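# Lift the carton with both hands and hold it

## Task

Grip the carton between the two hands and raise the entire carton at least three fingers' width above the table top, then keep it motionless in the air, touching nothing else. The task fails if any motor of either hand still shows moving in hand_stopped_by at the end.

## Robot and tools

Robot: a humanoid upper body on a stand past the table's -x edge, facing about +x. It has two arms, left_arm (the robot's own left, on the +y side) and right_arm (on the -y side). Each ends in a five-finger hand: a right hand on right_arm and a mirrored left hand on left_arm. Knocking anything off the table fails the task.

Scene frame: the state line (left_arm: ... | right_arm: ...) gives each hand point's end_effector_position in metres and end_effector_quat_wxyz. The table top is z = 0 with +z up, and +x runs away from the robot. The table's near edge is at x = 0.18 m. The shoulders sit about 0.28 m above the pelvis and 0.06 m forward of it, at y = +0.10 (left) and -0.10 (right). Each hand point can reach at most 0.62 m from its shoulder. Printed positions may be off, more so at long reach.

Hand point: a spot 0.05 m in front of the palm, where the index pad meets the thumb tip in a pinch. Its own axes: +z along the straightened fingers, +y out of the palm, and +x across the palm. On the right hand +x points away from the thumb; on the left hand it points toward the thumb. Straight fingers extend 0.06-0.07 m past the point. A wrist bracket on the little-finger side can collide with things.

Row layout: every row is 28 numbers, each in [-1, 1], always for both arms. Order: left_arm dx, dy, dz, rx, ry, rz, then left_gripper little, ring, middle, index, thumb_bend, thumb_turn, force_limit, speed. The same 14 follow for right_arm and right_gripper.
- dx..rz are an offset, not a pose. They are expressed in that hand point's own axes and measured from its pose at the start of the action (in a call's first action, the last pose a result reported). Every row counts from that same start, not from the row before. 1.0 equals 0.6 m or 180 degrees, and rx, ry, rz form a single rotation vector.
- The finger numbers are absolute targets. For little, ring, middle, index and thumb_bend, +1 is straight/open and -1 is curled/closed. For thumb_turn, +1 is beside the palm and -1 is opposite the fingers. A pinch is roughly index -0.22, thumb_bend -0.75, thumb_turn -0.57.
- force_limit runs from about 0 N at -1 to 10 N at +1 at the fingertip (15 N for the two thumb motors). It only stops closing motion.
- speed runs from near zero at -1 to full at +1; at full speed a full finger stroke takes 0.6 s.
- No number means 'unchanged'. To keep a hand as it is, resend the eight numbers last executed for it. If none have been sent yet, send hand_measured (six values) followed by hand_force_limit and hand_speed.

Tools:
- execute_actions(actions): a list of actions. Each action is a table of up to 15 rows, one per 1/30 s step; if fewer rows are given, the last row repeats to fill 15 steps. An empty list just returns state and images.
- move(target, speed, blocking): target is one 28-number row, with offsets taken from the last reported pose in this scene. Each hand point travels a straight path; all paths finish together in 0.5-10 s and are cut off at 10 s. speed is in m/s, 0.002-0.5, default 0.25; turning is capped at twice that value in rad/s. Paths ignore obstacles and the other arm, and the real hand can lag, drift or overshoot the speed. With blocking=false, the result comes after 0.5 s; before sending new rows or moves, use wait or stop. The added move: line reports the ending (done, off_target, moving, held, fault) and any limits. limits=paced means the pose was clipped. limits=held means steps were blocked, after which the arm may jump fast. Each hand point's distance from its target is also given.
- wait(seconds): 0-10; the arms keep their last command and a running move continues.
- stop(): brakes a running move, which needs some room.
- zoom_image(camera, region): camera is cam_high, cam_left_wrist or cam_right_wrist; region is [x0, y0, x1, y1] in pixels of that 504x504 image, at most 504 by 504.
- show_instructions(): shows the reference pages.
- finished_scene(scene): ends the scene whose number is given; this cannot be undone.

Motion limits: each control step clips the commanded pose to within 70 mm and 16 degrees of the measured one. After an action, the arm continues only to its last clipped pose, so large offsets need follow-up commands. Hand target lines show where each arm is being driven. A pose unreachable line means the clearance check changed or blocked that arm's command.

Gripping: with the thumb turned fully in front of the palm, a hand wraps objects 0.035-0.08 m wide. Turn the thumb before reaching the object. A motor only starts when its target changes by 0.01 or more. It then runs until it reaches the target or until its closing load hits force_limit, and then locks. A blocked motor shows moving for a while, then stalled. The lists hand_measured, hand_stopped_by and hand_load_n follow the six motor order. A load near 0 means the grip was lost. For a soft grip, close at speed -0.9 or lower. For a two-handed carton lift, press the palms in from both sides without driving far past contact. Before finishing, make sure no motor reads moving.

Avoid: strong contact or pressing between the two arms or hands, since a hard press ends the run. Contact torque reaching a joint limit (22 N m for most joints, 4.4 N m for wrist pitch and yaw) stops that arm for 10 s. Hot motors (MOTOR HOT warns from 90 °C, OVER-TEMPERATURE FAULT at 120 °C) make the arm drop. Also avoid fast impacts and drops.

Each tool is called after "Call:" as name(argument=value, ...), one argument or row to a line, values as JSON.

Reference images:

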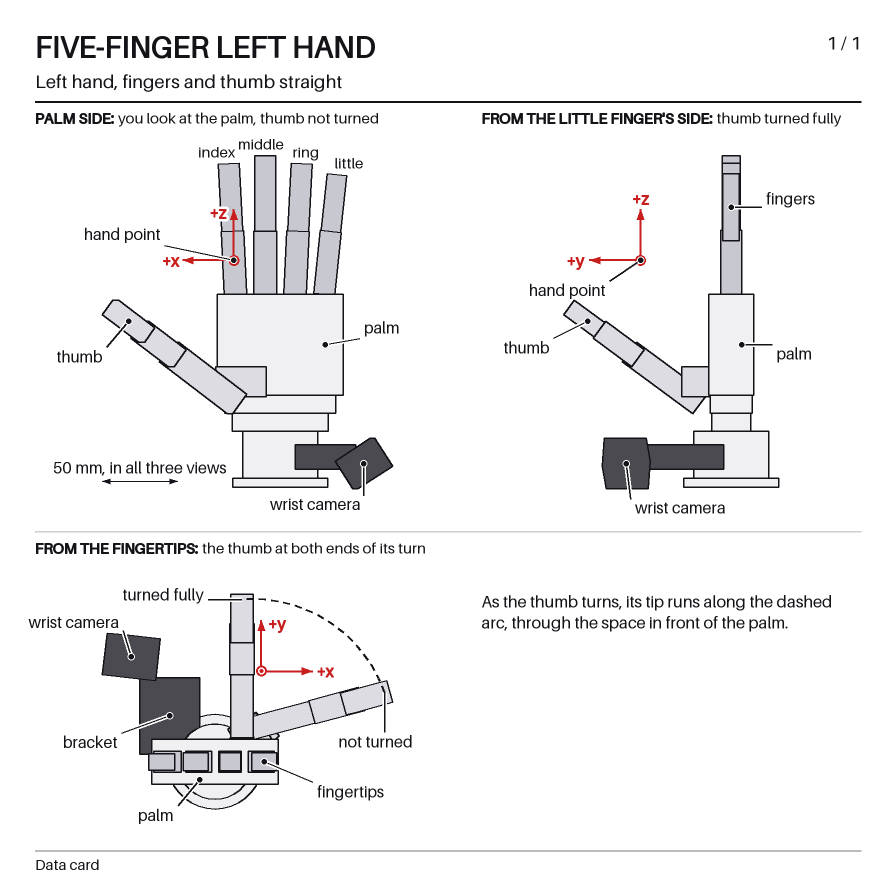

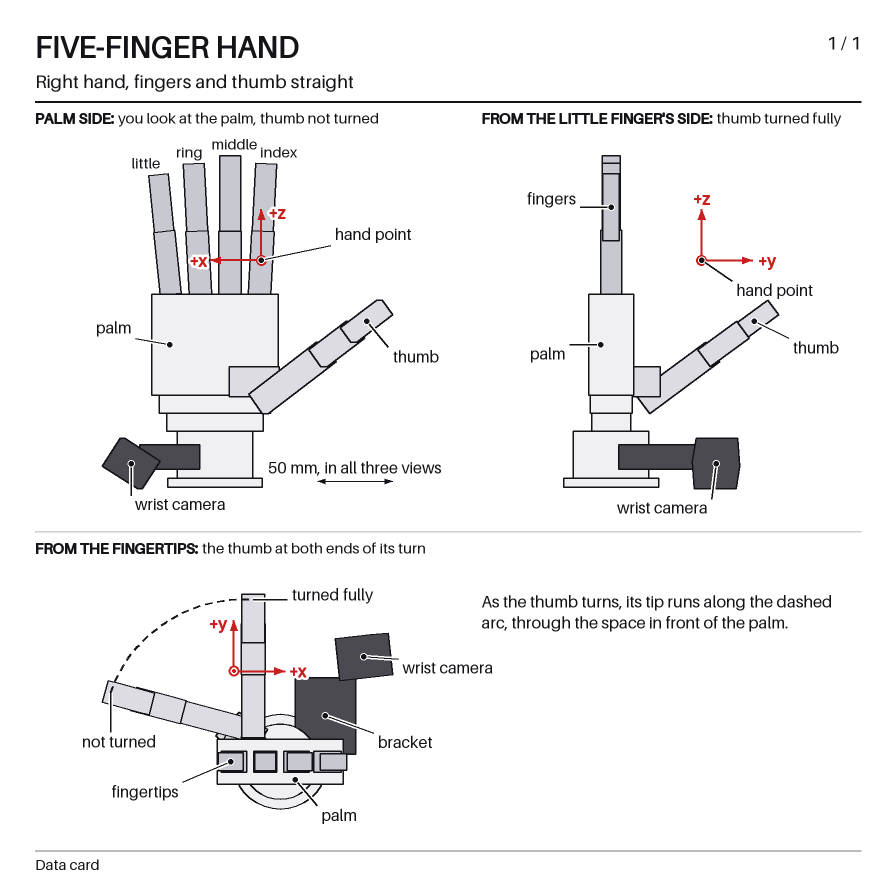

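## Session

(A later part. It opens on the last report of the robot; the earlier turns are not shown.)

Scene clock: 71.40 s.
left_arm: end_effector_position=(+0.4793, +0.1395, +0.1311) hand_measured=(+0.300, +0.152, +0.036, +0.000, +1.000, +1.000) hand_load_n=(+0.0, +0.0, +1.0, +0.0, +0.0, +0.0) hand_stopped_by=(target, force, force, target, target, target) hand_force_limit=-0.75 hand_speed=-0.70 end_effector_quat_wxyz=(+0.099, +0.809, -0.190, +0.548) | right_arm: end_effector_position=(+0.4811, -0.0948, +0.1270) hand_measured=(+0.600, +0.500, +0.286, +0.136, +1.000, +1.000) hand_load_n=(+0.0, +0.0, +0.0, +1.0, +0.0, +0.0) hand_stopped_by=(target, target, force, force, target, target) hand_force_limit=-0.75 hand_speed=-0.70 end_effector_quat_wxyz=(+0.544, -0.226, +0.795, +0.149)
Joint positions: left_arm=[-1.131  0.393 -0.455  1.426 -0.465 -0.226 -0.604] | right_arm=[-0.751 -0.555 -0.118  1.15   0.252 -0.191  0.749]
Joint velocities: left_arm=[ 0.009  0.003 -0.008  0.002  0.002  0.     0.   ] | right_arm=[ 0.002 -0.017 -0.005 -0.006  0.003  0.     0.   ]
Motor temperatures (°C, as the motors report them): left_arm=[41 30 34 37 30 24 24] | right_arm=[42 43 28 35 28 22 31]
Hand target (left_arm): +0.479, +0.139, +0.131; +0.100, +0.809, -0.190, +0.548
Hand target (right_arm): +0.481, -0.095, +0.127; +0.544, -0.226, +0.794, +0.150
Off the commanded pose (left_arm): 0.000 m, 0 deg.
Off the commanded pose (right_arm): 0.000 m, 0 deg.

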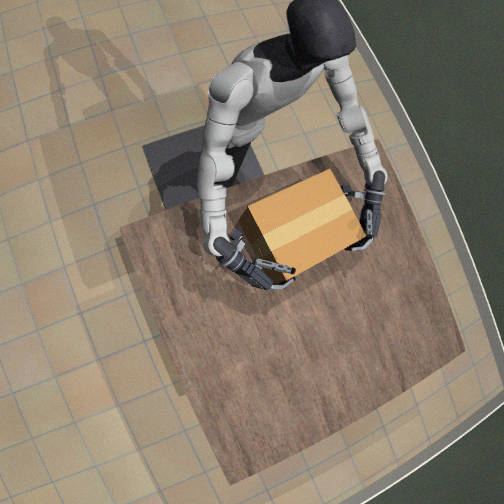

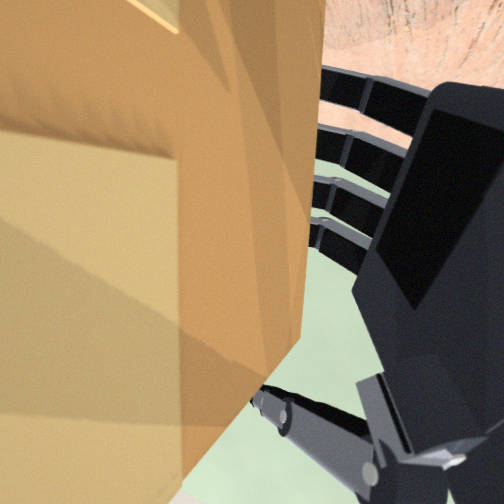

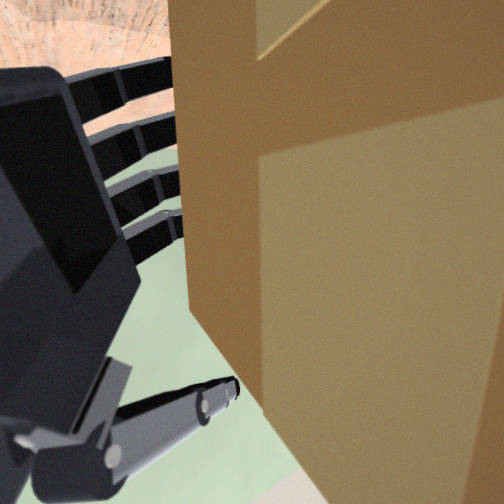

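Call:
move(
  target=[-0.043,0.094,-0.118,-0.02,0,0.008, 0.3,0.1,0.0,0.0,1,1,-0.75,-0.7, 0.063,0.078,-0.162,0,0,0, 0.6,0.5,0.0,0.0,1,1,-0.75,-0.7],
  speed=0.08,
)

Call:
zoom_image(
  camera="cam_high",
  region=[170,90,390,310],
)

Scene clock: 73.53 s.
left_arm: end_effector_position=(+0.3880, +0.1199, +0.1322) hand_measured=(+0.300, +0.152, +0.036, +0.000, +1.000, +1.000) hand_load_n=(+0.0, +0.0, +0.5, +0.0, +0.0, +0.0) hand_stopped_by=(target, force, force, target, target, target) hand_force_limit=-0.75 hand_speed=-0.70 end_effector_quat_wxyz=(+0.112, +0.802, -0.230, +0.539) | right_arm: end_effector_position=(+0.3683, -0.1155, +0.1283) hand_measured=(+0.600, +0.500, +0.286, +0.136, +1.000, +1.000) hand_load_n=(+0.0, +0.0, +0.0, +1.0, +0.0, +0.0) hand_stopped_by=(target, target, force, force, target, target) hand_force_limit=-0.75 hand_speed=-0.70 end_effector_quat_wxyz=(+0.541, -0.235, +0.795, +0.142)
Joint positions: left_arm=[-0.524  0.752 -0.443  0.178 -0.575  0.22  -0.333] | right_arm=[ 0.01  -0.572 -0.224  0.133  0.401  0.084  0.646]
Joint velocities: left_arm=[ 0.005  0.005  0.    -0.002  0.005  0.005  0.   ] | right_arm=[-0.003  0.005 -0.008  0.    -0.009  0.     0.   ]
Motor temperatures (°C, as the motors report them): left_arm=[41 30 34 37 29 24 23] | right_arm=[42 43 28 35 28 22 30]
Hand target (left_arm): +0.388, +0.121, +0.133; +0.113, +0.803, -0.228, +0.539
Hand target (right_arm): +0.368, -0.116, +0.129; +0.542, -0.233, +0.795, +0.142
Off the commanded pose (left_arm): 0.001 m, 2 deg.
Off the commanded pose (right_arm): 0.007 m, 1 deg.
move: off_target (right_arm)

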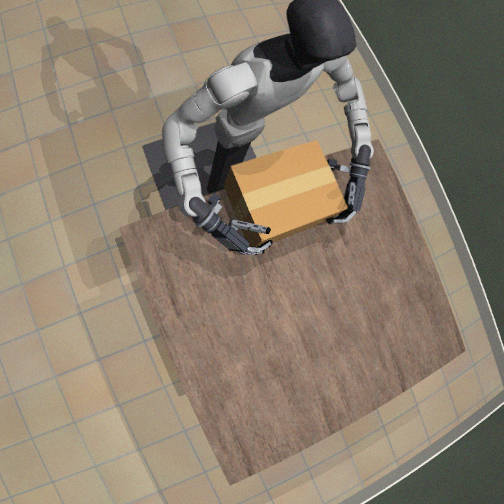

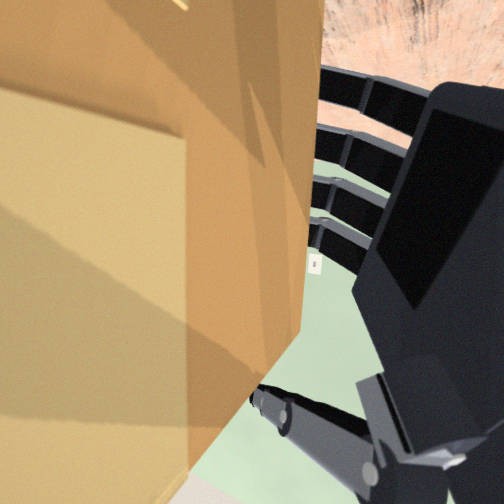

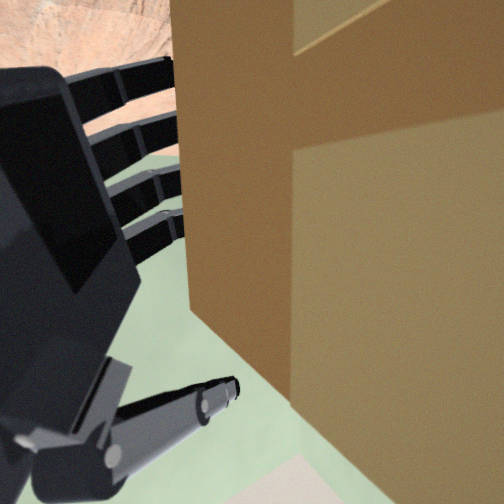

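Region (170, 90, 390, 310) of cam_high's 504x504 image, scaled by 2.291, with more detail than that image has.

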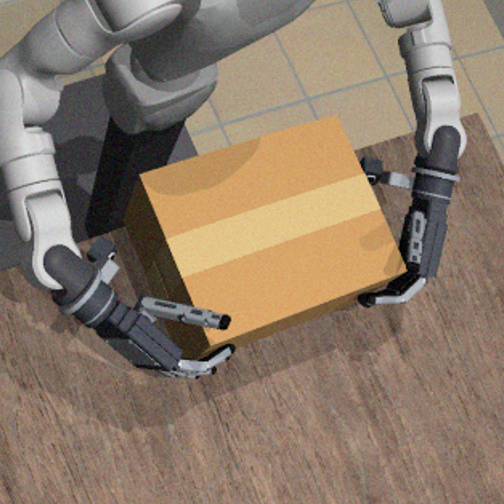

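Call:
move(
  target=[-0.016,0.024,-0.041,0,0,0, 0.3,0.1,0.0,0.0,1,1,-0.75,-0.7, 0.012,0.02,-0.031,0,0,0, 0.6,0.5,0.0,0.0,1,1,-0.75,-0.7],
  speed=0.04,
)

Call:
zoom_image(
  camera="cam_high",
  region=[170,90,390,310],
)

Scene clock: 74.93 s.
left_arm: end_effector_position=(+0.3589, +0.1199, +0.1314) hand_measured=(+0.300, +0.152, +0.036, +0.000, +1.000, +1.000) hand_load_n=(+0.0, +0.0, +1.5, +0.0, +0.0, +0.0) hand_stopped_by=(target, force, force, target, target, target) hand_force_limit=-0.75 hand_speed=-0.70 end_effector_quat_wxyz=(+0.109, +0.802, -0.234, +0.539) | right_arm: end_effector_position=(+0.3457, -0.1160, +0.1280) hand_measured=(+0.600, +0.500, +0.286, +0.136, +1.000, +1.000) hand_load_n=(+0.0, +0.0, +0.0, +1.0, +0.0, +0.0) hand_stopped_by=(target, target, force, force, target, target) hand_force_limit=-0.75 hand_speed=-0.70 end_effector_quat_wxyz=(+0.540, -0.238, +0.795, +0.140)
Joint positions: left_arm=[-0.376  0.825 -0.414 -0.002 -0.592  0.224 -0.281] | right_arm=[ 0.124 -0.555 -0.244  0.035  0.404  0.067  0.643]
Joint velocities: left_arm=[ 0.009  0.015  0.006 -0.005 -0.005  0.     0.   ] | right_arm=[ 0.006 -0.015 -0.003 -0.003 -0.012  0.     0.   ]
Motor temperatures (°C, as the motors report them): left_arm=[41 30 34 37 29 24 23] | right_arm=[41 43 28 35 28 22 29]
Hand target (left_arm): +0.358, +0.120, +0.132; +0.112, +0.802, -0.233, +0.538
Hand target (right_arm): +0.345, -0.117, +0.128; +0.540, -0.236, +0.795, +0.140
Off the commanded pose (left_arm): 0.001 m, 1 deg.
Off the commanded pose (right_arm): 0.001 m, 0 deg.
move: done

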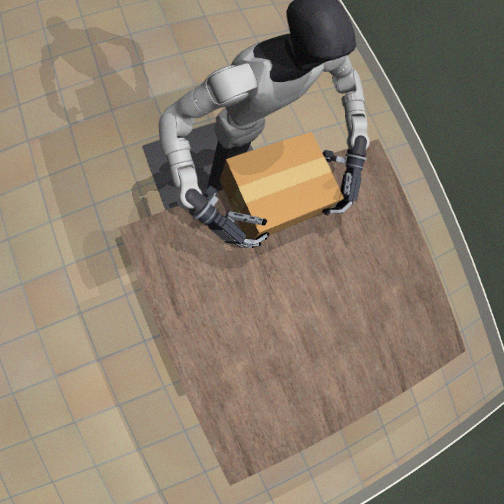

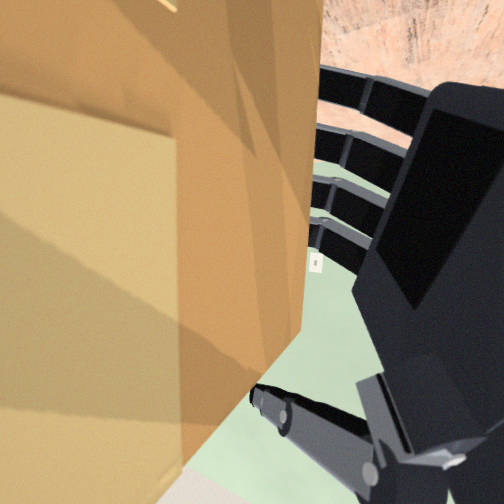

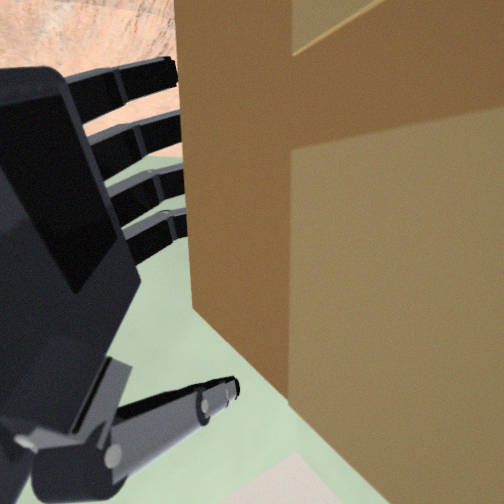

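Region (170, 90, 390, 310) of cam_high's 504x504 image, scaled by 2.291, with more detail than that image has.

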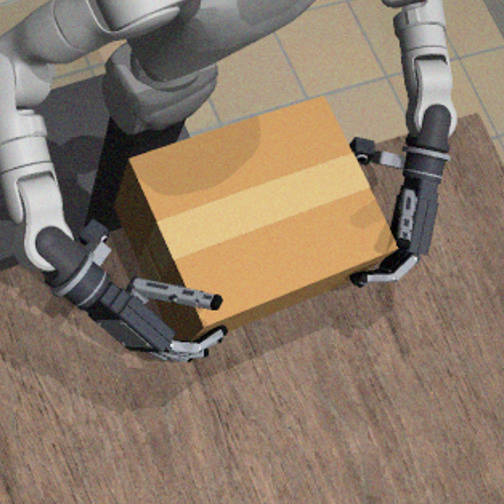

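Call:
move(
  target=[-0.014,-0.114,-0.053,0,0,0, 0.6,0.6,0.6,0.6,1,1,0,0.5, 0.011,-0.11,-0.06,0,0,0, 0.6,0.6,0.6,0.6,1,1,0,0.5],
  speed=0.15,
)

Call:
move(
  target=[-0.15,0.13,-0.2625,-0.08,-0.31,-0.255, 0.3,0.3,0.3,0.3,1,1,0,0, 0.149,0.137,-0.254,-0.058,0.309,0.258, 0.3,0.3,0.3,0.3,1,1,0,0],
  speed=0.3,
)

Scene clock: 76.67 s.
left_arm: end_effector_position=(+0.3639, +0.1951, +0.1430) hand_measured=(+0.600, +0.600, +0.600, +0.600, +1.000, +1.000) hand_load_n=(+0.0, +0.0, +0.0, +0.0, +0.0, +0.0) hand_stopped_by=(target, target, target, target, target, target) hand_force_limit=0.00 hand_speed=0.50 end_effector_quat_wxyz=(+0.106, +0.801, -0.236, +0.540) | right_arm: end_effector_position=(+0.3528, -0.1898, +0.1401) hand_measured=(+0.600, +0.600, +0.600, +0.600, +1.000, +1.000) hand_load_n=(+0.0, +0.0, +0.0, +0.0, +0.0, +0.0) hand_stopped_by=(target, target, target, target, target, target) hand_force_limit=0.00 hand_speed=0.50 end_effector_quat_wxyz=(+0.543, -0.239, +0.793, +0.139)
Joint positions: left_arm=[-0.429  0.93  -0.3    0.309 -0.633  0.061 -0.588] | right_arm=[ 0.013 -0.704 -0.384  0.46   0.475 -0.109  0.94 ]
Joint velocities: left_arm=[ 0.    -0.003  0.     0.     0.002  0.    -0.003] | right_arm=[ 0.     0.006 -0.009  0.008 -0.002  0.     0.005]
Motor temperatures (°C, as the motors report them): left_arm=[41 30 34 37 29 24 23] | right_arm=[41 43 28 35 28 22 29]
Hand target (left_arm): +0.364, +0.195, +0.144; +0.108, +0.800, -0.235, +0.541
Hand target (right_arm): +0.353, -0.189, +0.141; +0.545, -0.238, +0.792, +0.141
Off the commanded pose (left_arm): 0.002 m, 0 deg.
Off the commanded pose (right_arm): 0.004 m, 0 deg.
move: off_target (right_arm)

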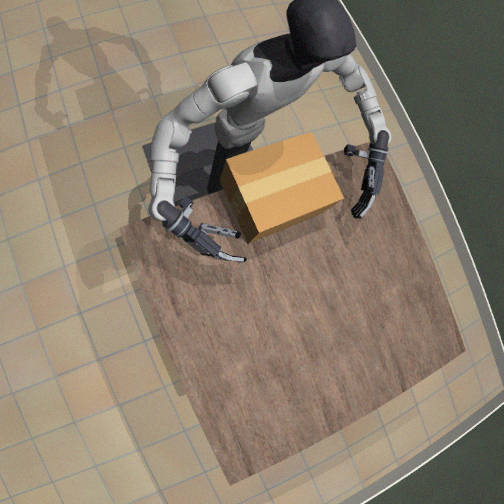

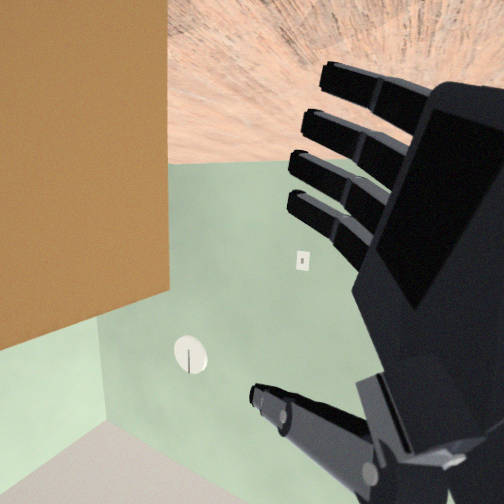

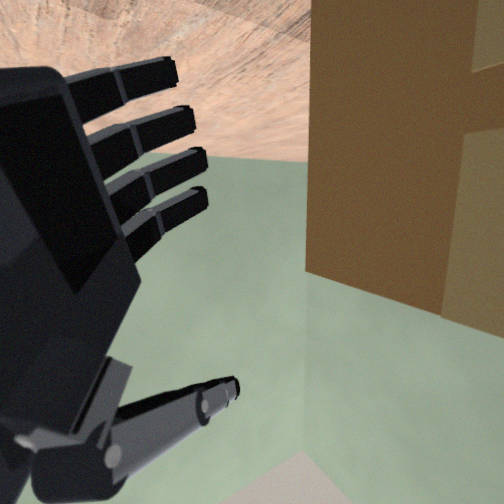

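Scene clock: 79.23 s.
left_arm: end_effector_position=(+0.1757, +0.2125, +0.1200) hand_measured=(+0.300, +0.300, +0.300, +0.300, +1.000, +1.000) hand_load_n=(+0.0, +0.0, +0.0, +0.0, +0.0, +0.0) hand_stopped_by=(target, target, target, target, target, target) hand_force_limit=0.00 hand_speed=0.00 end_effector_quat_wxyz=(+0.276, +0.961, -0.007, +0.006) | right_arm: end_effector_position=(+0.1627, -0.2152, +0.1106) hand_measured=(+0.300, +0.300, +0.300, +0.300, +1.000, +1.000) hand_load_n=(+0.0, +0.0, +0.0, +0.0, +0.0, +0.0) hand_stopped_by=(target, target, target, target, target, target) hand_force_limit=0.00 hand_speed=0.00 end_effector_quat_wxyz=(+0.002, -0.010, +0.963, +0.268)
Joint positions: left_arm=[-0.183  1.523 -0.26  -0.05  -1.31   1.256 -0.698] | right_arm=[ 0.502 -0.87  -0.564 -0.088  0.071  1.249  1.572]
Joint velocities: left_arm=[ 0.006  0.005 -0.012  0.006 -0.006  0.     0.   ] | right_arm=[ 0.008  0.011 -0.006 -0.012 -0.034  0.004  0.022]
Motor temperatures (°C, as the motors report them): left_arm=[40 30 34 37 29 24 22] | right_arm=[40 43 28 34 28 21 28]
Hand target (left_arm): +0.175, +0.214, +0.119; +0.273, +0.962, -0.007, +0.004
Hand target (right_arm): +0.162, -0.216, +0.111; +0.002, -0.009, +0.964, +0.267
Off the commanded pose (left_arm): 0.009 m, 1 deg.
Off the commanded pose (right_arm): 0.002 m, 1 deg.
joint sent to its limit (right arm) — the command would take joint 1 (shoulder pitch) past its upper limit, so that joint was sent only as far as its limit.
move: off_target (left_arm)

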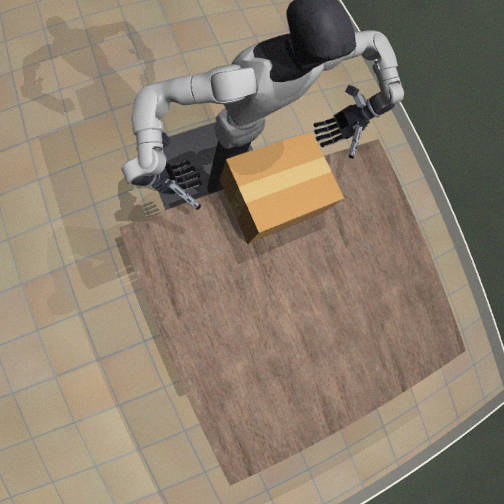

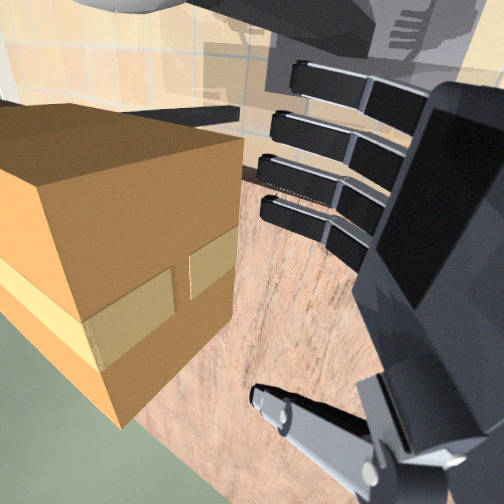

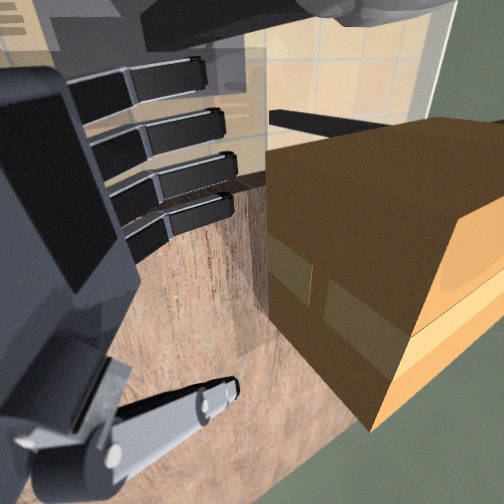

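Call:
move(
  target=[-0.017,-0.032,0.098,0,0,0, 0.3,0.3,0.3,0.3,1,1,0,0, 0.008,-0.02,0.095,0,0,0, 0.3,0.3,0.3,0.3,1,1,0,0],
  speed=0.12,
)

Call:
zoom_image(
  camera="cam_high",
  region=[120,60,400,260],
)

Scene clock: 84.37 s.
left_arm: end_effector_position=(+0.1642, +0.1990, +0.0597) hand_measured=(+0.300, +0.300, +0.300, +0.300, +1.000, +1.000) hand_load_n=(+0.0, +0.0, +0.0, +0.0, +0.0, +0.0) hand_stopped_by=(target, target, target, target, target, target) hand_force_limit=0.00 hand_speed=0.00 end_effector_quat_wxyz=(+0.277, +0.961, -0.002, +0.004) | right_arm: end_effector_position=(+0.1566, -0.1968, +0.0560) hand_measured=(+0.300, +0.300, +0.300, +0.300, +1.000, +1.000) hand_load_n=(+0.0, +0.0, +0.0, +0.0, +0.0, +0.0) hand_stopped_by=(target, target, target, target, target, target) hand_force_limit=0.00 hand_speed=0.00 end_effector_quat_wxyz=(+0.002, -0.004, +0.963, +0.270)
Joint positions: left_arm=[-0.157  1.309 -0.377  0.031 -1.178  1.124 -0.623] | right_arm=[ 0.395 -0.697 -0.441  0.02   0.032  1.148  1.406]
Joint velocities: left_arm=[ 0.    -0.015  0.005 -0.012 -0.005  0.     0.   ] | right_arm=[ 0.011  0.011  0.    -0.005 -0.009  0.    -0.003]
Motor temperatures (°C, as the motors report them): left_arm=[39 31 34 37 29 24 22] | right_arm=[38 44 28 34 27 21 27]
Hand target (left_arm): +0.165, +0.200, +0.059; +0.275, +0.961, -0.003, +0.005
Hand target (right_arm): +0.157, -0.198, +0.055; +0.002, -0.006, +0.964, +0.268
Off the commanded pose (left_arm): 0.002 m, 1 deg.
Off the commanded pose (right_arm): 0.002 m, 1 deg.
move: done

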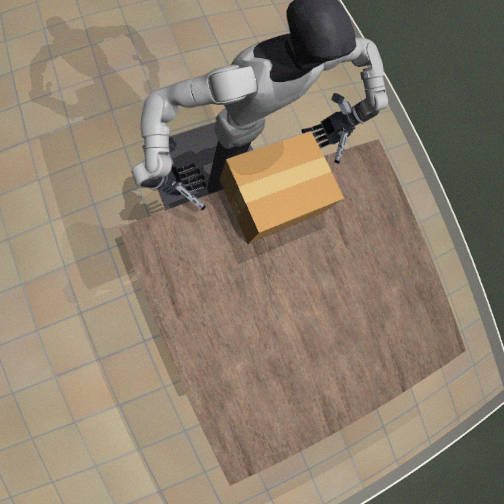

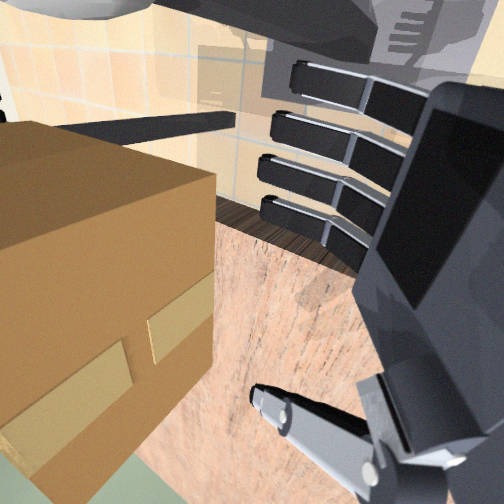

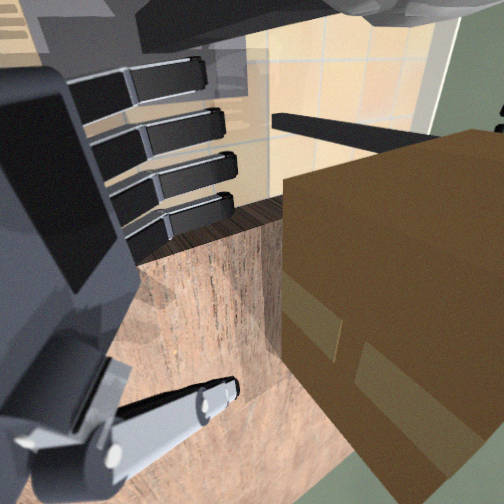

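Region (120, 60, 400, 260) of cam_high's 504x504 image, scaled by 1.800, with more detail than that image has; it fills the top 360 rows of this view, and the rest is white.

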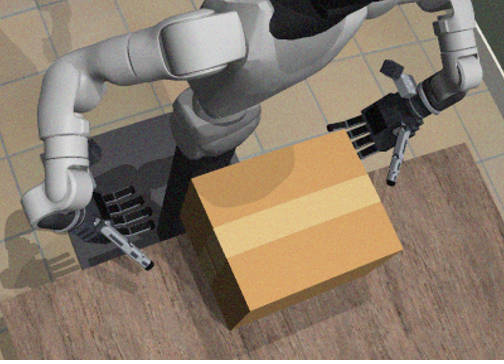

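Call:
move(
  target=[0,-0.04,0.064,0,0,0, 0.3,0.3,0.3,0.3,1,1,0,0, 0,-0.04,0.064,0,0,0, 0.3,0.3,0.3,0.3,1,1,0,0],
  speed=0.1,
)

Scene clock: 85.40 s.
left_arm: end_effector_position=(+0.1636, +0.1999, +0.0145) hand_measured=(+0.300, +0.300, +0.300, +0.300, +1.000, +1.000) hand_load_n=(+0.0, +0.0, +0.0, +0.0, +0.0, +0.0) hand_stopped_by=(target, target, target, target, target, target) hand_force_limit=0.00 hand_speed=0.00 end_effector_quat_wxyz=(+0.279, +0.960, +0.002, +0.005) | right_arm: end_effector_position=(+0.1571, -0.1973, +0.0108) hand_measured=(+0.300, +0.300, +0.300, +0.300, +1.000, +1.000) hand_load_n=(+0.0, +0.0, +0.0, +0.0, +0.0, +0.0) hand_stopped_by=(target, target, target, target, target, target) hand_force_limit=0.00 hand_speed=0.00 end_effector_quat_wxyz=(+0.004, +0.001, +0.962, +0.272)
Joint positions: left_arm=[-0.236  1.143 -0.524  0.258 -0.988  0.984 -0.715] | right_arm=[ 0.258 -0.626 -0.367  0.339  0.005  0.925  1.319]
Joint velocities: left_arm=[ 0.009 -0.017 -0.008 -0.002 -0.011  0.     0.   ] | right_arm=[ 0.005  0.008  0.005  0.003  0.008 -0.001  0.   ]
Motor temperatures (°C, as the motors report them): left_arm=[39 31 34 37 29 24 22] | right_arm=[38 44 28 34 27 21 27]
Hand target (left_arm): +0.163, +0.200, +0.014; +0.277, +0.961, +0.001, +0.005
Hand target (right_arm): +0.157, -0.198, +0.010; +0.003, -0.001, +0.963, +0.270
Off the commanded pose (left_arm): 0.002 m, 1 deg.
Off the commanded pose (right_arm): 0.000 m, 1 deg.
move: done

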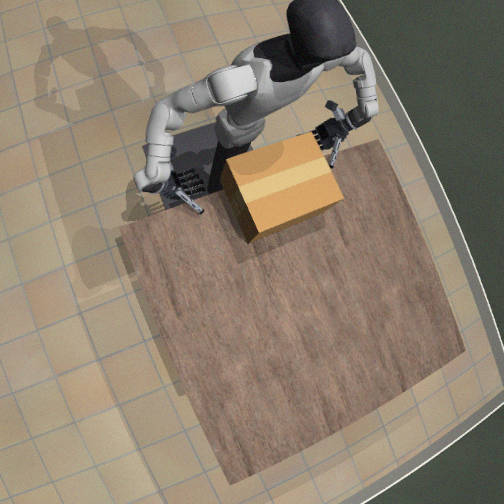

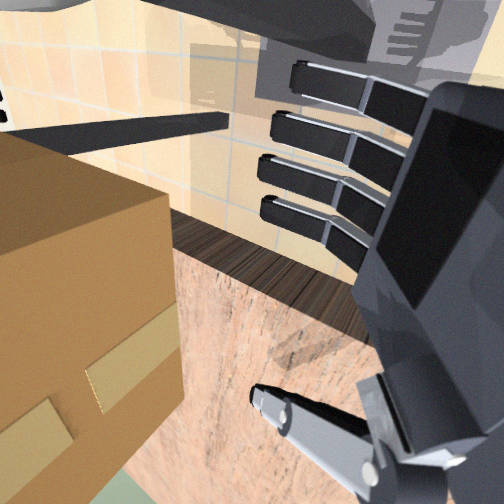

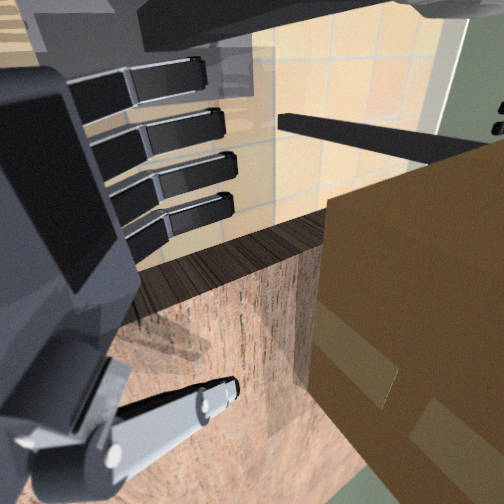

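Call:
move(
  target=[0.028,0.057,0.035,0,0,0, 0.3,0.3,0.3,0.3,1,1,0,0, -0.028,0.057,0.035,0,0,0, 0.3,0.3,0.3,0.3,1,1,0,0],
  speed=0.08,
)

Scene clock: 86.40 s.
left_arm: end_effector_position=(+0.1793, +0.1603, +0.0133) hand_measured=(+0.300, +0.300, +0.300, +0.300, +1.000, +1.000) hand_load_n=(+0.0, +0.0, +0.0, +0.0, +0.0, +0.0) hand_stopped_by=(target, target, target, target, target, target) hand_force_limit=0.00 hand_speed=0.00 end_effector_quat_wxyz=(+0.279, +0.960, +0.005, +0.004) | right_arm: end_effector_position=(+0.1716, -0.1565, +0.0114) hand_measured=(+0.300, +0.300, +0.300, +0.300, +1.000, +1.000) hand_load_n=(+0.0, +0.0, +0.0, +0.0, +0.0, +0.0) hand_stopped_by=(target, target, target, target, target, target) hand_force_limit=0.00 hand_speed=0.00 end_effector_quat_wxyz=(+0.002, +0.003, +0.961, +0.276)
Joint positions: left_arm=[-0.254  1.027 -0.447  0.14  -1.105  1.142 -0.454] | right_arm=[ 0.24  -0.532 -0.331  0.092  0.003  1.16   1.228]
Joint velocities: left_arm=[ 0.005 -0.003  0.     0.006 -0.008  0.006  0.003] | right_arm=[-0.003 -0.005 -0.006 -0.006 -0.009  0.001 -0.007]
Motor temperatures (°C, as the motors report them): left_arm=[39 31 34 37 29 24 22] | right_arm=[38 44 28 34 27 21 27]
Hand target (left_arm): +0.180, +0.160, +0.014; +0.280, +0.960, +0.005, +0.004
Hand target (right_arm): +0.171, -0.157, +0.011; +0.001, +0.002, +0.962, +0.273
Off the commanded pose (left_arm): 0.002 m, 0 deg.
Off the commanded pose (right_arm): 0.003 m, 0 deg.
move: done

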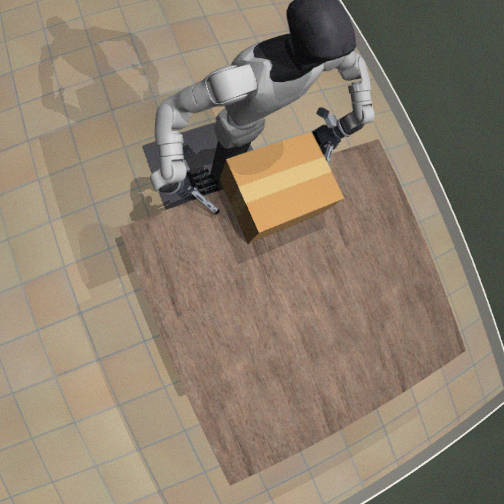

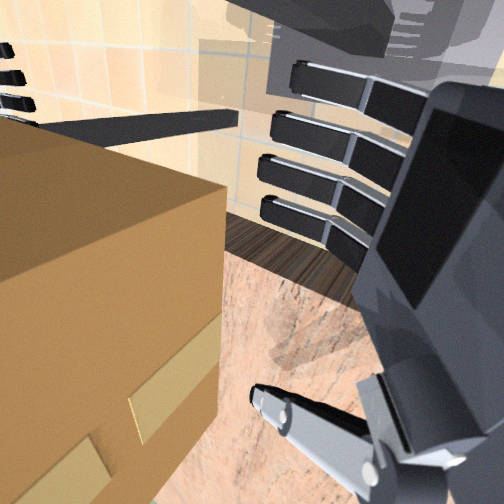

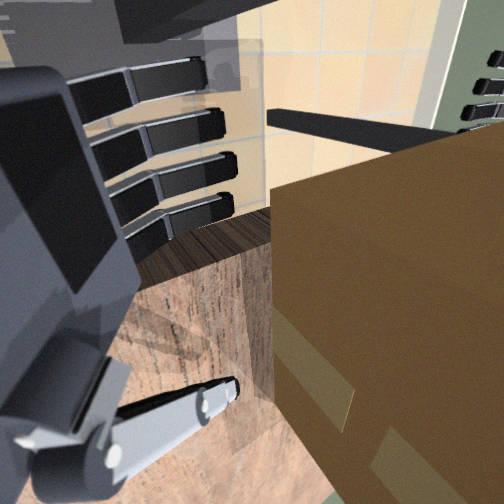

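Call:
move(
  target=[0.02,0.028,0.018,0,0,0, 0.3,0.3,0.3,0.3,1,1,0,0, -0.02,0.028,0.018,0,0,0, 0.3,0.3,0.3,0.3,1,1,0,0],
  speed=0.05,
)

Scene clock: 87.33 s.
left_arm: end_effector_position=(+0.1833, +0.1444, +0.0077) hand_measured=(+0.300, +0.300, +0.300, +0.300, +1.000, +1.000) hand_load_n=(+0.0, +0.0, +0.0, +0.0, +0.0, +0.0) hand_stopped_by=(target, target, target, target, target, target) hand_force_limit=0.00 hand_speed=0.00 end_effector_quat_wxyz=(+0.272, +0.962, +0.010, -0.010) | right_arm: end_effector_position=(+0.1744, -0.1415, +0.0076) hand_measured=(+0.300, +0.300, +0.300, +0.300, +1.000, +1.000) hand_load_n=(+0.0, +0.0, +0.0, +0.0, +0.0, +0.0) hand_stopped_by=(target, target, target, target, target, target) hand_force_limit=0.00 hand_speed=0.00 end_effector_quat_wxyz=(-0.012, +0.013, +0.963, +0.270)
Joint positions: left_arm=[-0.279  0.946 -0.417  0.132 -1.147  1.228 -0.322] | right_arm=[ 0.216 -0.491 -0.305  0.021 -0.007  1.274  1.177]
Joint velocities: left_arm=[ 0.005 -0.002 -0.002  0.005 -0.002  0.01   0.005] | right_arm=[ 0.006 -0.003 -0.012 -0.014 -0.002  0.     0.   ]
Motor temperatures (°C, as the motors report them): left_arm=[38 31 34 37 29 24 22] | right_arm=[38 44 28 34 27 21 27]
Hand target (left_arm): +0.191, +0.140, +0.013; +0.280, +0.960, +0.007, +0.003
Hand target (right_arm): +0.182, -0.136, +0.011; +0.000, +0.003, +0.961, +0.276
Off the commanded pose (left_arm): 0.011 m, 2 deg.
Off the commanded pose (right_arm): 0.011 m, 2 deg.
move: off_target (left_arm, right_arm)

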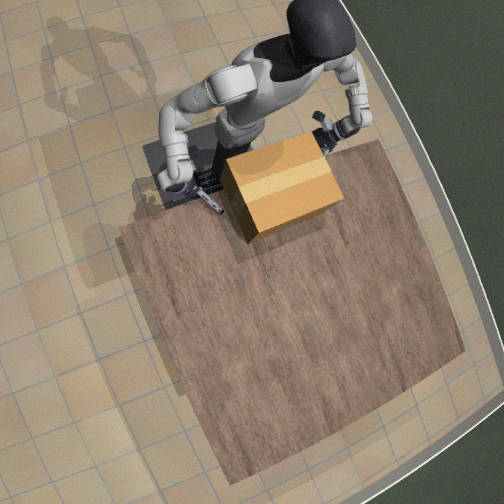

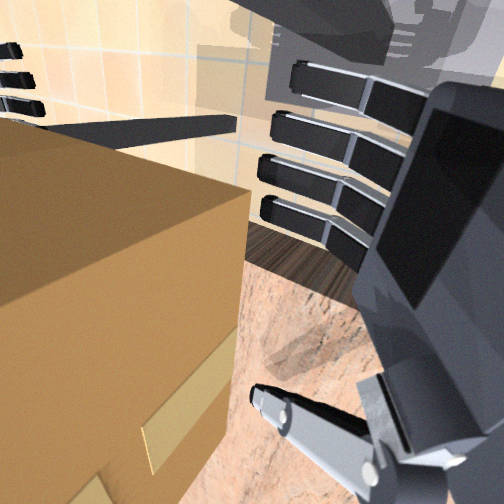

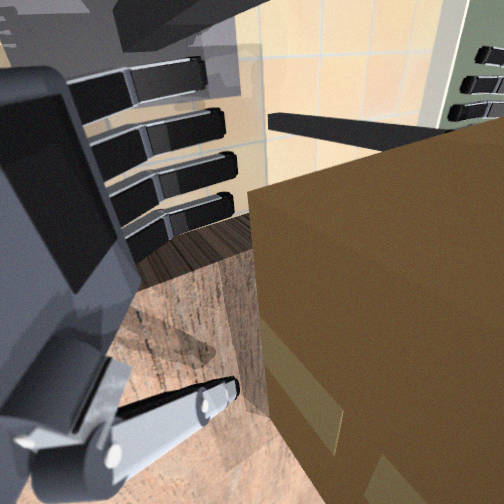

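Call:
move(
  target=[0,0.039,0.017,-0.055,0.023,-0.037, 0.3,0.3,0.3,0.3,1,1,0,0, 0,0.039,0.017,-0.055,-0.023,0.037, 0.3,0.3,0.3,0.3,1,1,0,0],
  speed=0.1,
)

Scene clock: 89.10 s.
left_arm: end_effector_position=(+0.1817, +0.1213, +0.0095) hand_measured=(+0.300, +0.300, +0.300, +0.300, +1.000, +1.000) hand_load_n=(+0.0, +0.0, +0.0, +0.0, +0.0, +0.0) hand_stopped_by=(target, target, target, target, target, target) hand_force_limit=0.00 hand_speed=0.00 end_effector_quat_wxyz=(+0.347, +0.935, +0.074, +0.008) | right_arm: end_effector_position=(+0.1742, -0.1178, +0.0102) hand_measured=(+0.300, +0.300, +0.300, +0.300, +1.000, +1.000) hand_load_n=(+0.0, +0.0, +0.0, +0.0, +0.0, +0.0) hand_stopped_by=(target, target, target, target, target, target) hand_force_limit=0.00 hand_speed=0.00 end_effector_quat_wxyz=(+0.006, +0.079, +0.935, +0.347)
Joint positions: left_arm=[-0.158  0.864 -0.364  0.169 -1.193  1.133 -0.368] | right_arm=[ 0.235 -0.364 -0.372  0.091  0.036  1.228  1.209]
Joint velocities: left_arm=[ 0.005 -0.006 -0.008 -0.005  0.002  0.    -0.001] | right_arm=[ 0.    -0.009 -0.011  0.008  0.     0.     0.004]
Motor temperatures (°C, as the motors report them): left_arm=[38 31 34 37 29 24 22] | right_arm=[38 43 28 33 27 21 27]
Hand target (left_arm): +0.183, +0.121, +0.010; +0.350, +0.933, +0.077, +0.009
Hand target (right_arm): +0.174, -0.118, +0.011; +0.007, +0.081, +0.933, +0.349
Off the commanded pose (left_arm): 0.003 m, 1 deg.
Off the commanded pose (right_arm): 0.002 m, 0 deg.
move: done

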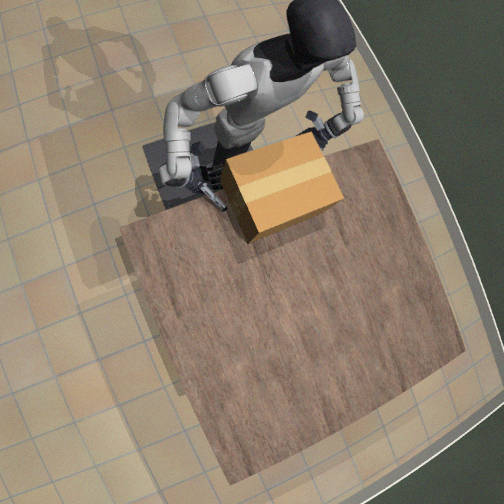

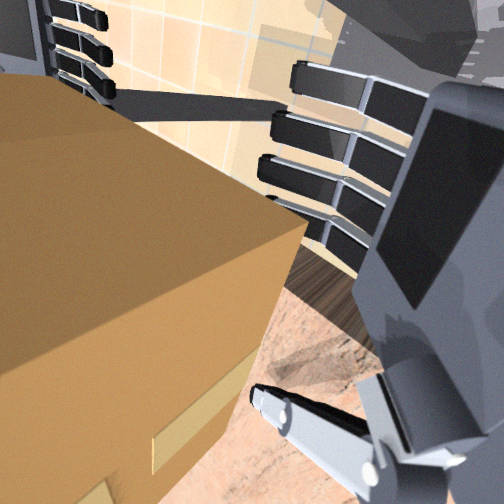

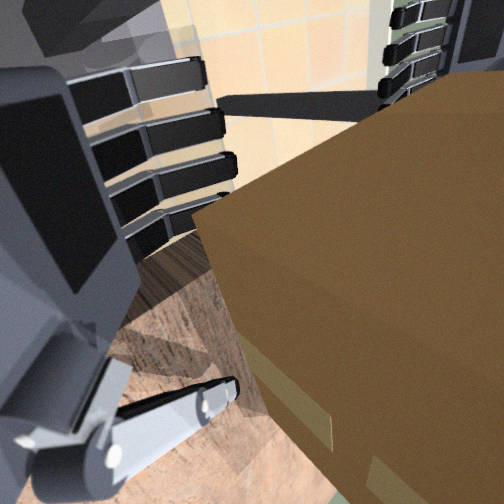

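Call:
move(
  target=[0.011,0.012,0.0095,0,0,0, 0.3,0.3,0.3,0.3,1,1,0,0, -0.011,0.012,0.0095,0,0,0, 0.3,0.3,0.3,0.3,1,1,0,0],
  speed=0.04,
)

Call:
move(
  target=[0,0.027,-0.032,0,0,0, 0.3,0.3,0.3,0.3,1,1,0,0, 0,0.027,-0.032,0,0,0, 0.3,0.3,0.3,0.3,1,1,0,0],
  speed=0.04,
)

Scene clock: 90.00 s.
left_arm: end_effector_position=(+0.1873, +0.1135, +0.0084) hand_measured=(+0.300, +0.300, +0.300, +0.300, +1.000, +1.000) hand_load_n=(+0.0, +0.0, +0.0, +0.0, +0.0, +0.0) hand_stopped_by=(target, target, target, target, target, target) hand_force_limit=0.00 hand_speed=0.00 end_effector_quat_wxyz=(+0.346, +0.935, +0.073, +0.006) | right_arm: end_effector_position=(+0.1778, -0.1122, +0.0088) hand_measured=(+0.300, +0.300, +0.300, +0.300, +1.000, +1.000) hand_load_n=(+0.0, +0.0, +0.0, -0.5, +0.0, +0.0) hand_stopped_by=(target, target, target, target, target, target) hand_force_limit=0.00 hand_speed=0.00 end_effector_quat_wxyz=(+0.001, +0.084, +0.935, +0.345)
Joint positions: left_arm=[-0.183  0.827 -0.358  0.174 -1.205  1.161 -0.317] | right_arm=[ 0.216 -0.35  -0.365  0.072  0.035  1.273  1.183]
Joint velocities: left_arm=[ 0.003 -0.017  0.017 -0.003  0.006  0.007  0.002] | right_arm=[ 0.002  0.     0.    -0.005 -0.002  0.    -0.001]
Motor temperatures (°C, as the motors report them): left_arm=[38 31 34 37 29 23 21] | right_arm=[37 43 28 33 27 20 27]
Hand target (left_arm): +0.189, +0.113, +0.009; +0.348, +0.935, +0.075, +0.008
Hand target (right_arm): +0.182, -0.109, +0.010; +0.006, +0.079, +0.934, +0.347
Off the commanded pose (left_arm): 0.003 m, 0 deg.
Off the commanded pose (right_arm): 0.005 m, 1 deg.
move: off_target (right_arm)

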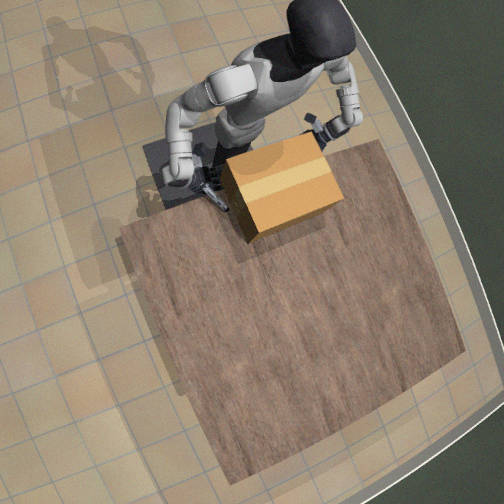

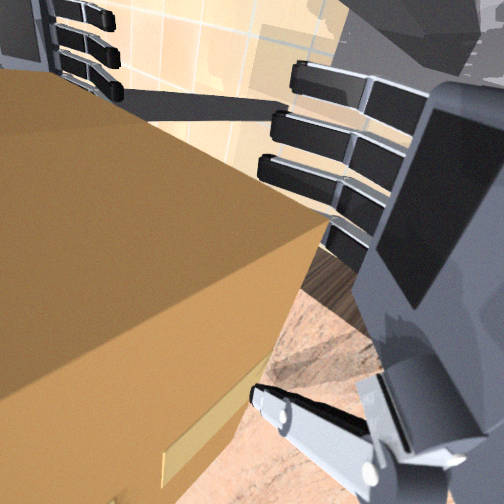

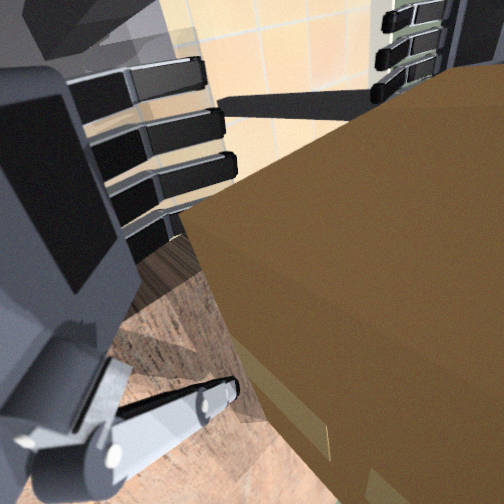

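Scene clock: 90.90 s.
left_arm: end_effector_position=(+0.1870, +0.1134, +0.0319) hand_measured=(+0.300, +0.300, +0.300, +0.300, +1.000, +1.000) hand_load_n=(+0.0, +0.0, +0.0, +0.5, +0.0, +0.0) hand_stopped_by=(target, target, target, target, target, target) hand_force_limit=0.00 hand_speed=0.00 end_effector_quat_wxyz=(+0.344, +0.936, +0.072, +0.003) | right_arm: end_effector_position=(+0.1771, -0.1122, +0.0319) hand_measured=(+0.300, +0.300, +0.300, +0.300, +1.000, +1.000) hand_load_n=(+0.0, +0.0, +0.0, +0.5, +0.0, +0.0) hand_stopped_by=(target, target, target, target, target, target) hand_force_limit=0.00 hand_speed=0.00 end_effector_quat_wxyz=(-0.003, +0.082, +0.936, +0.342)
Joint positions: left_arm=[-0.143  0.856 -0.24   0.049 -1.349  1.286 -0.167] | right_arm=[ 0.263 -0.38  -0.378 -0.111  0.036  1.426  1.221]
Joint velocities: left_arm=[ 0.002 -0.012  0.006 -0.009  0.     0.009  0.004] | right_arm=[0.008 0.014 0.    0.008 0.009 0.002 0.002]
Motor temperatures (°C, as the motors report them): left_arm=[38 31 34 37 29 23 21] | right_arm=[37 43 28 33 27 20 27]
Hand target (left_arm): +0.189, +0.113, +0.034; +0.346, +0.935, +0.073, +0.005
Hand target (right_arm): +0.179, -0.112, +0.034; -0.000, +0.082, +0.935, +0.345
Off the commanded pose (left_arm): 0.002 m, 0 deg.
Off the commanded pose (right_arm): 0.003 m, 1 deg.
move: done

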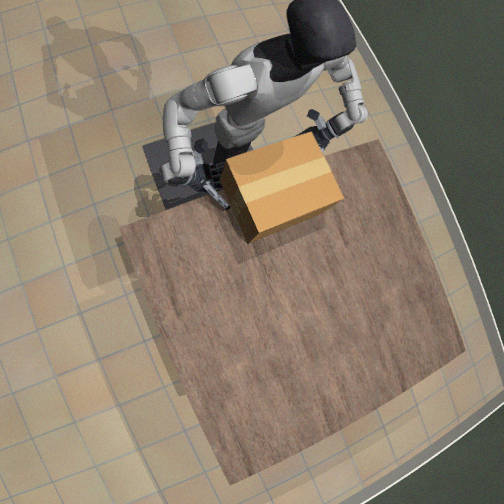

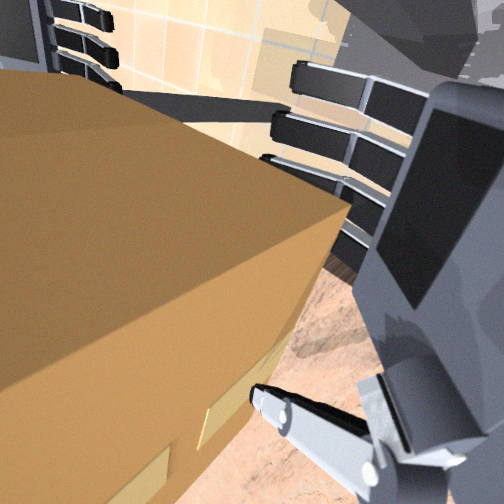

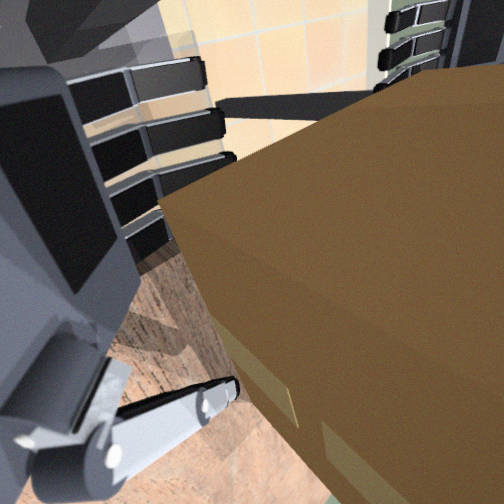

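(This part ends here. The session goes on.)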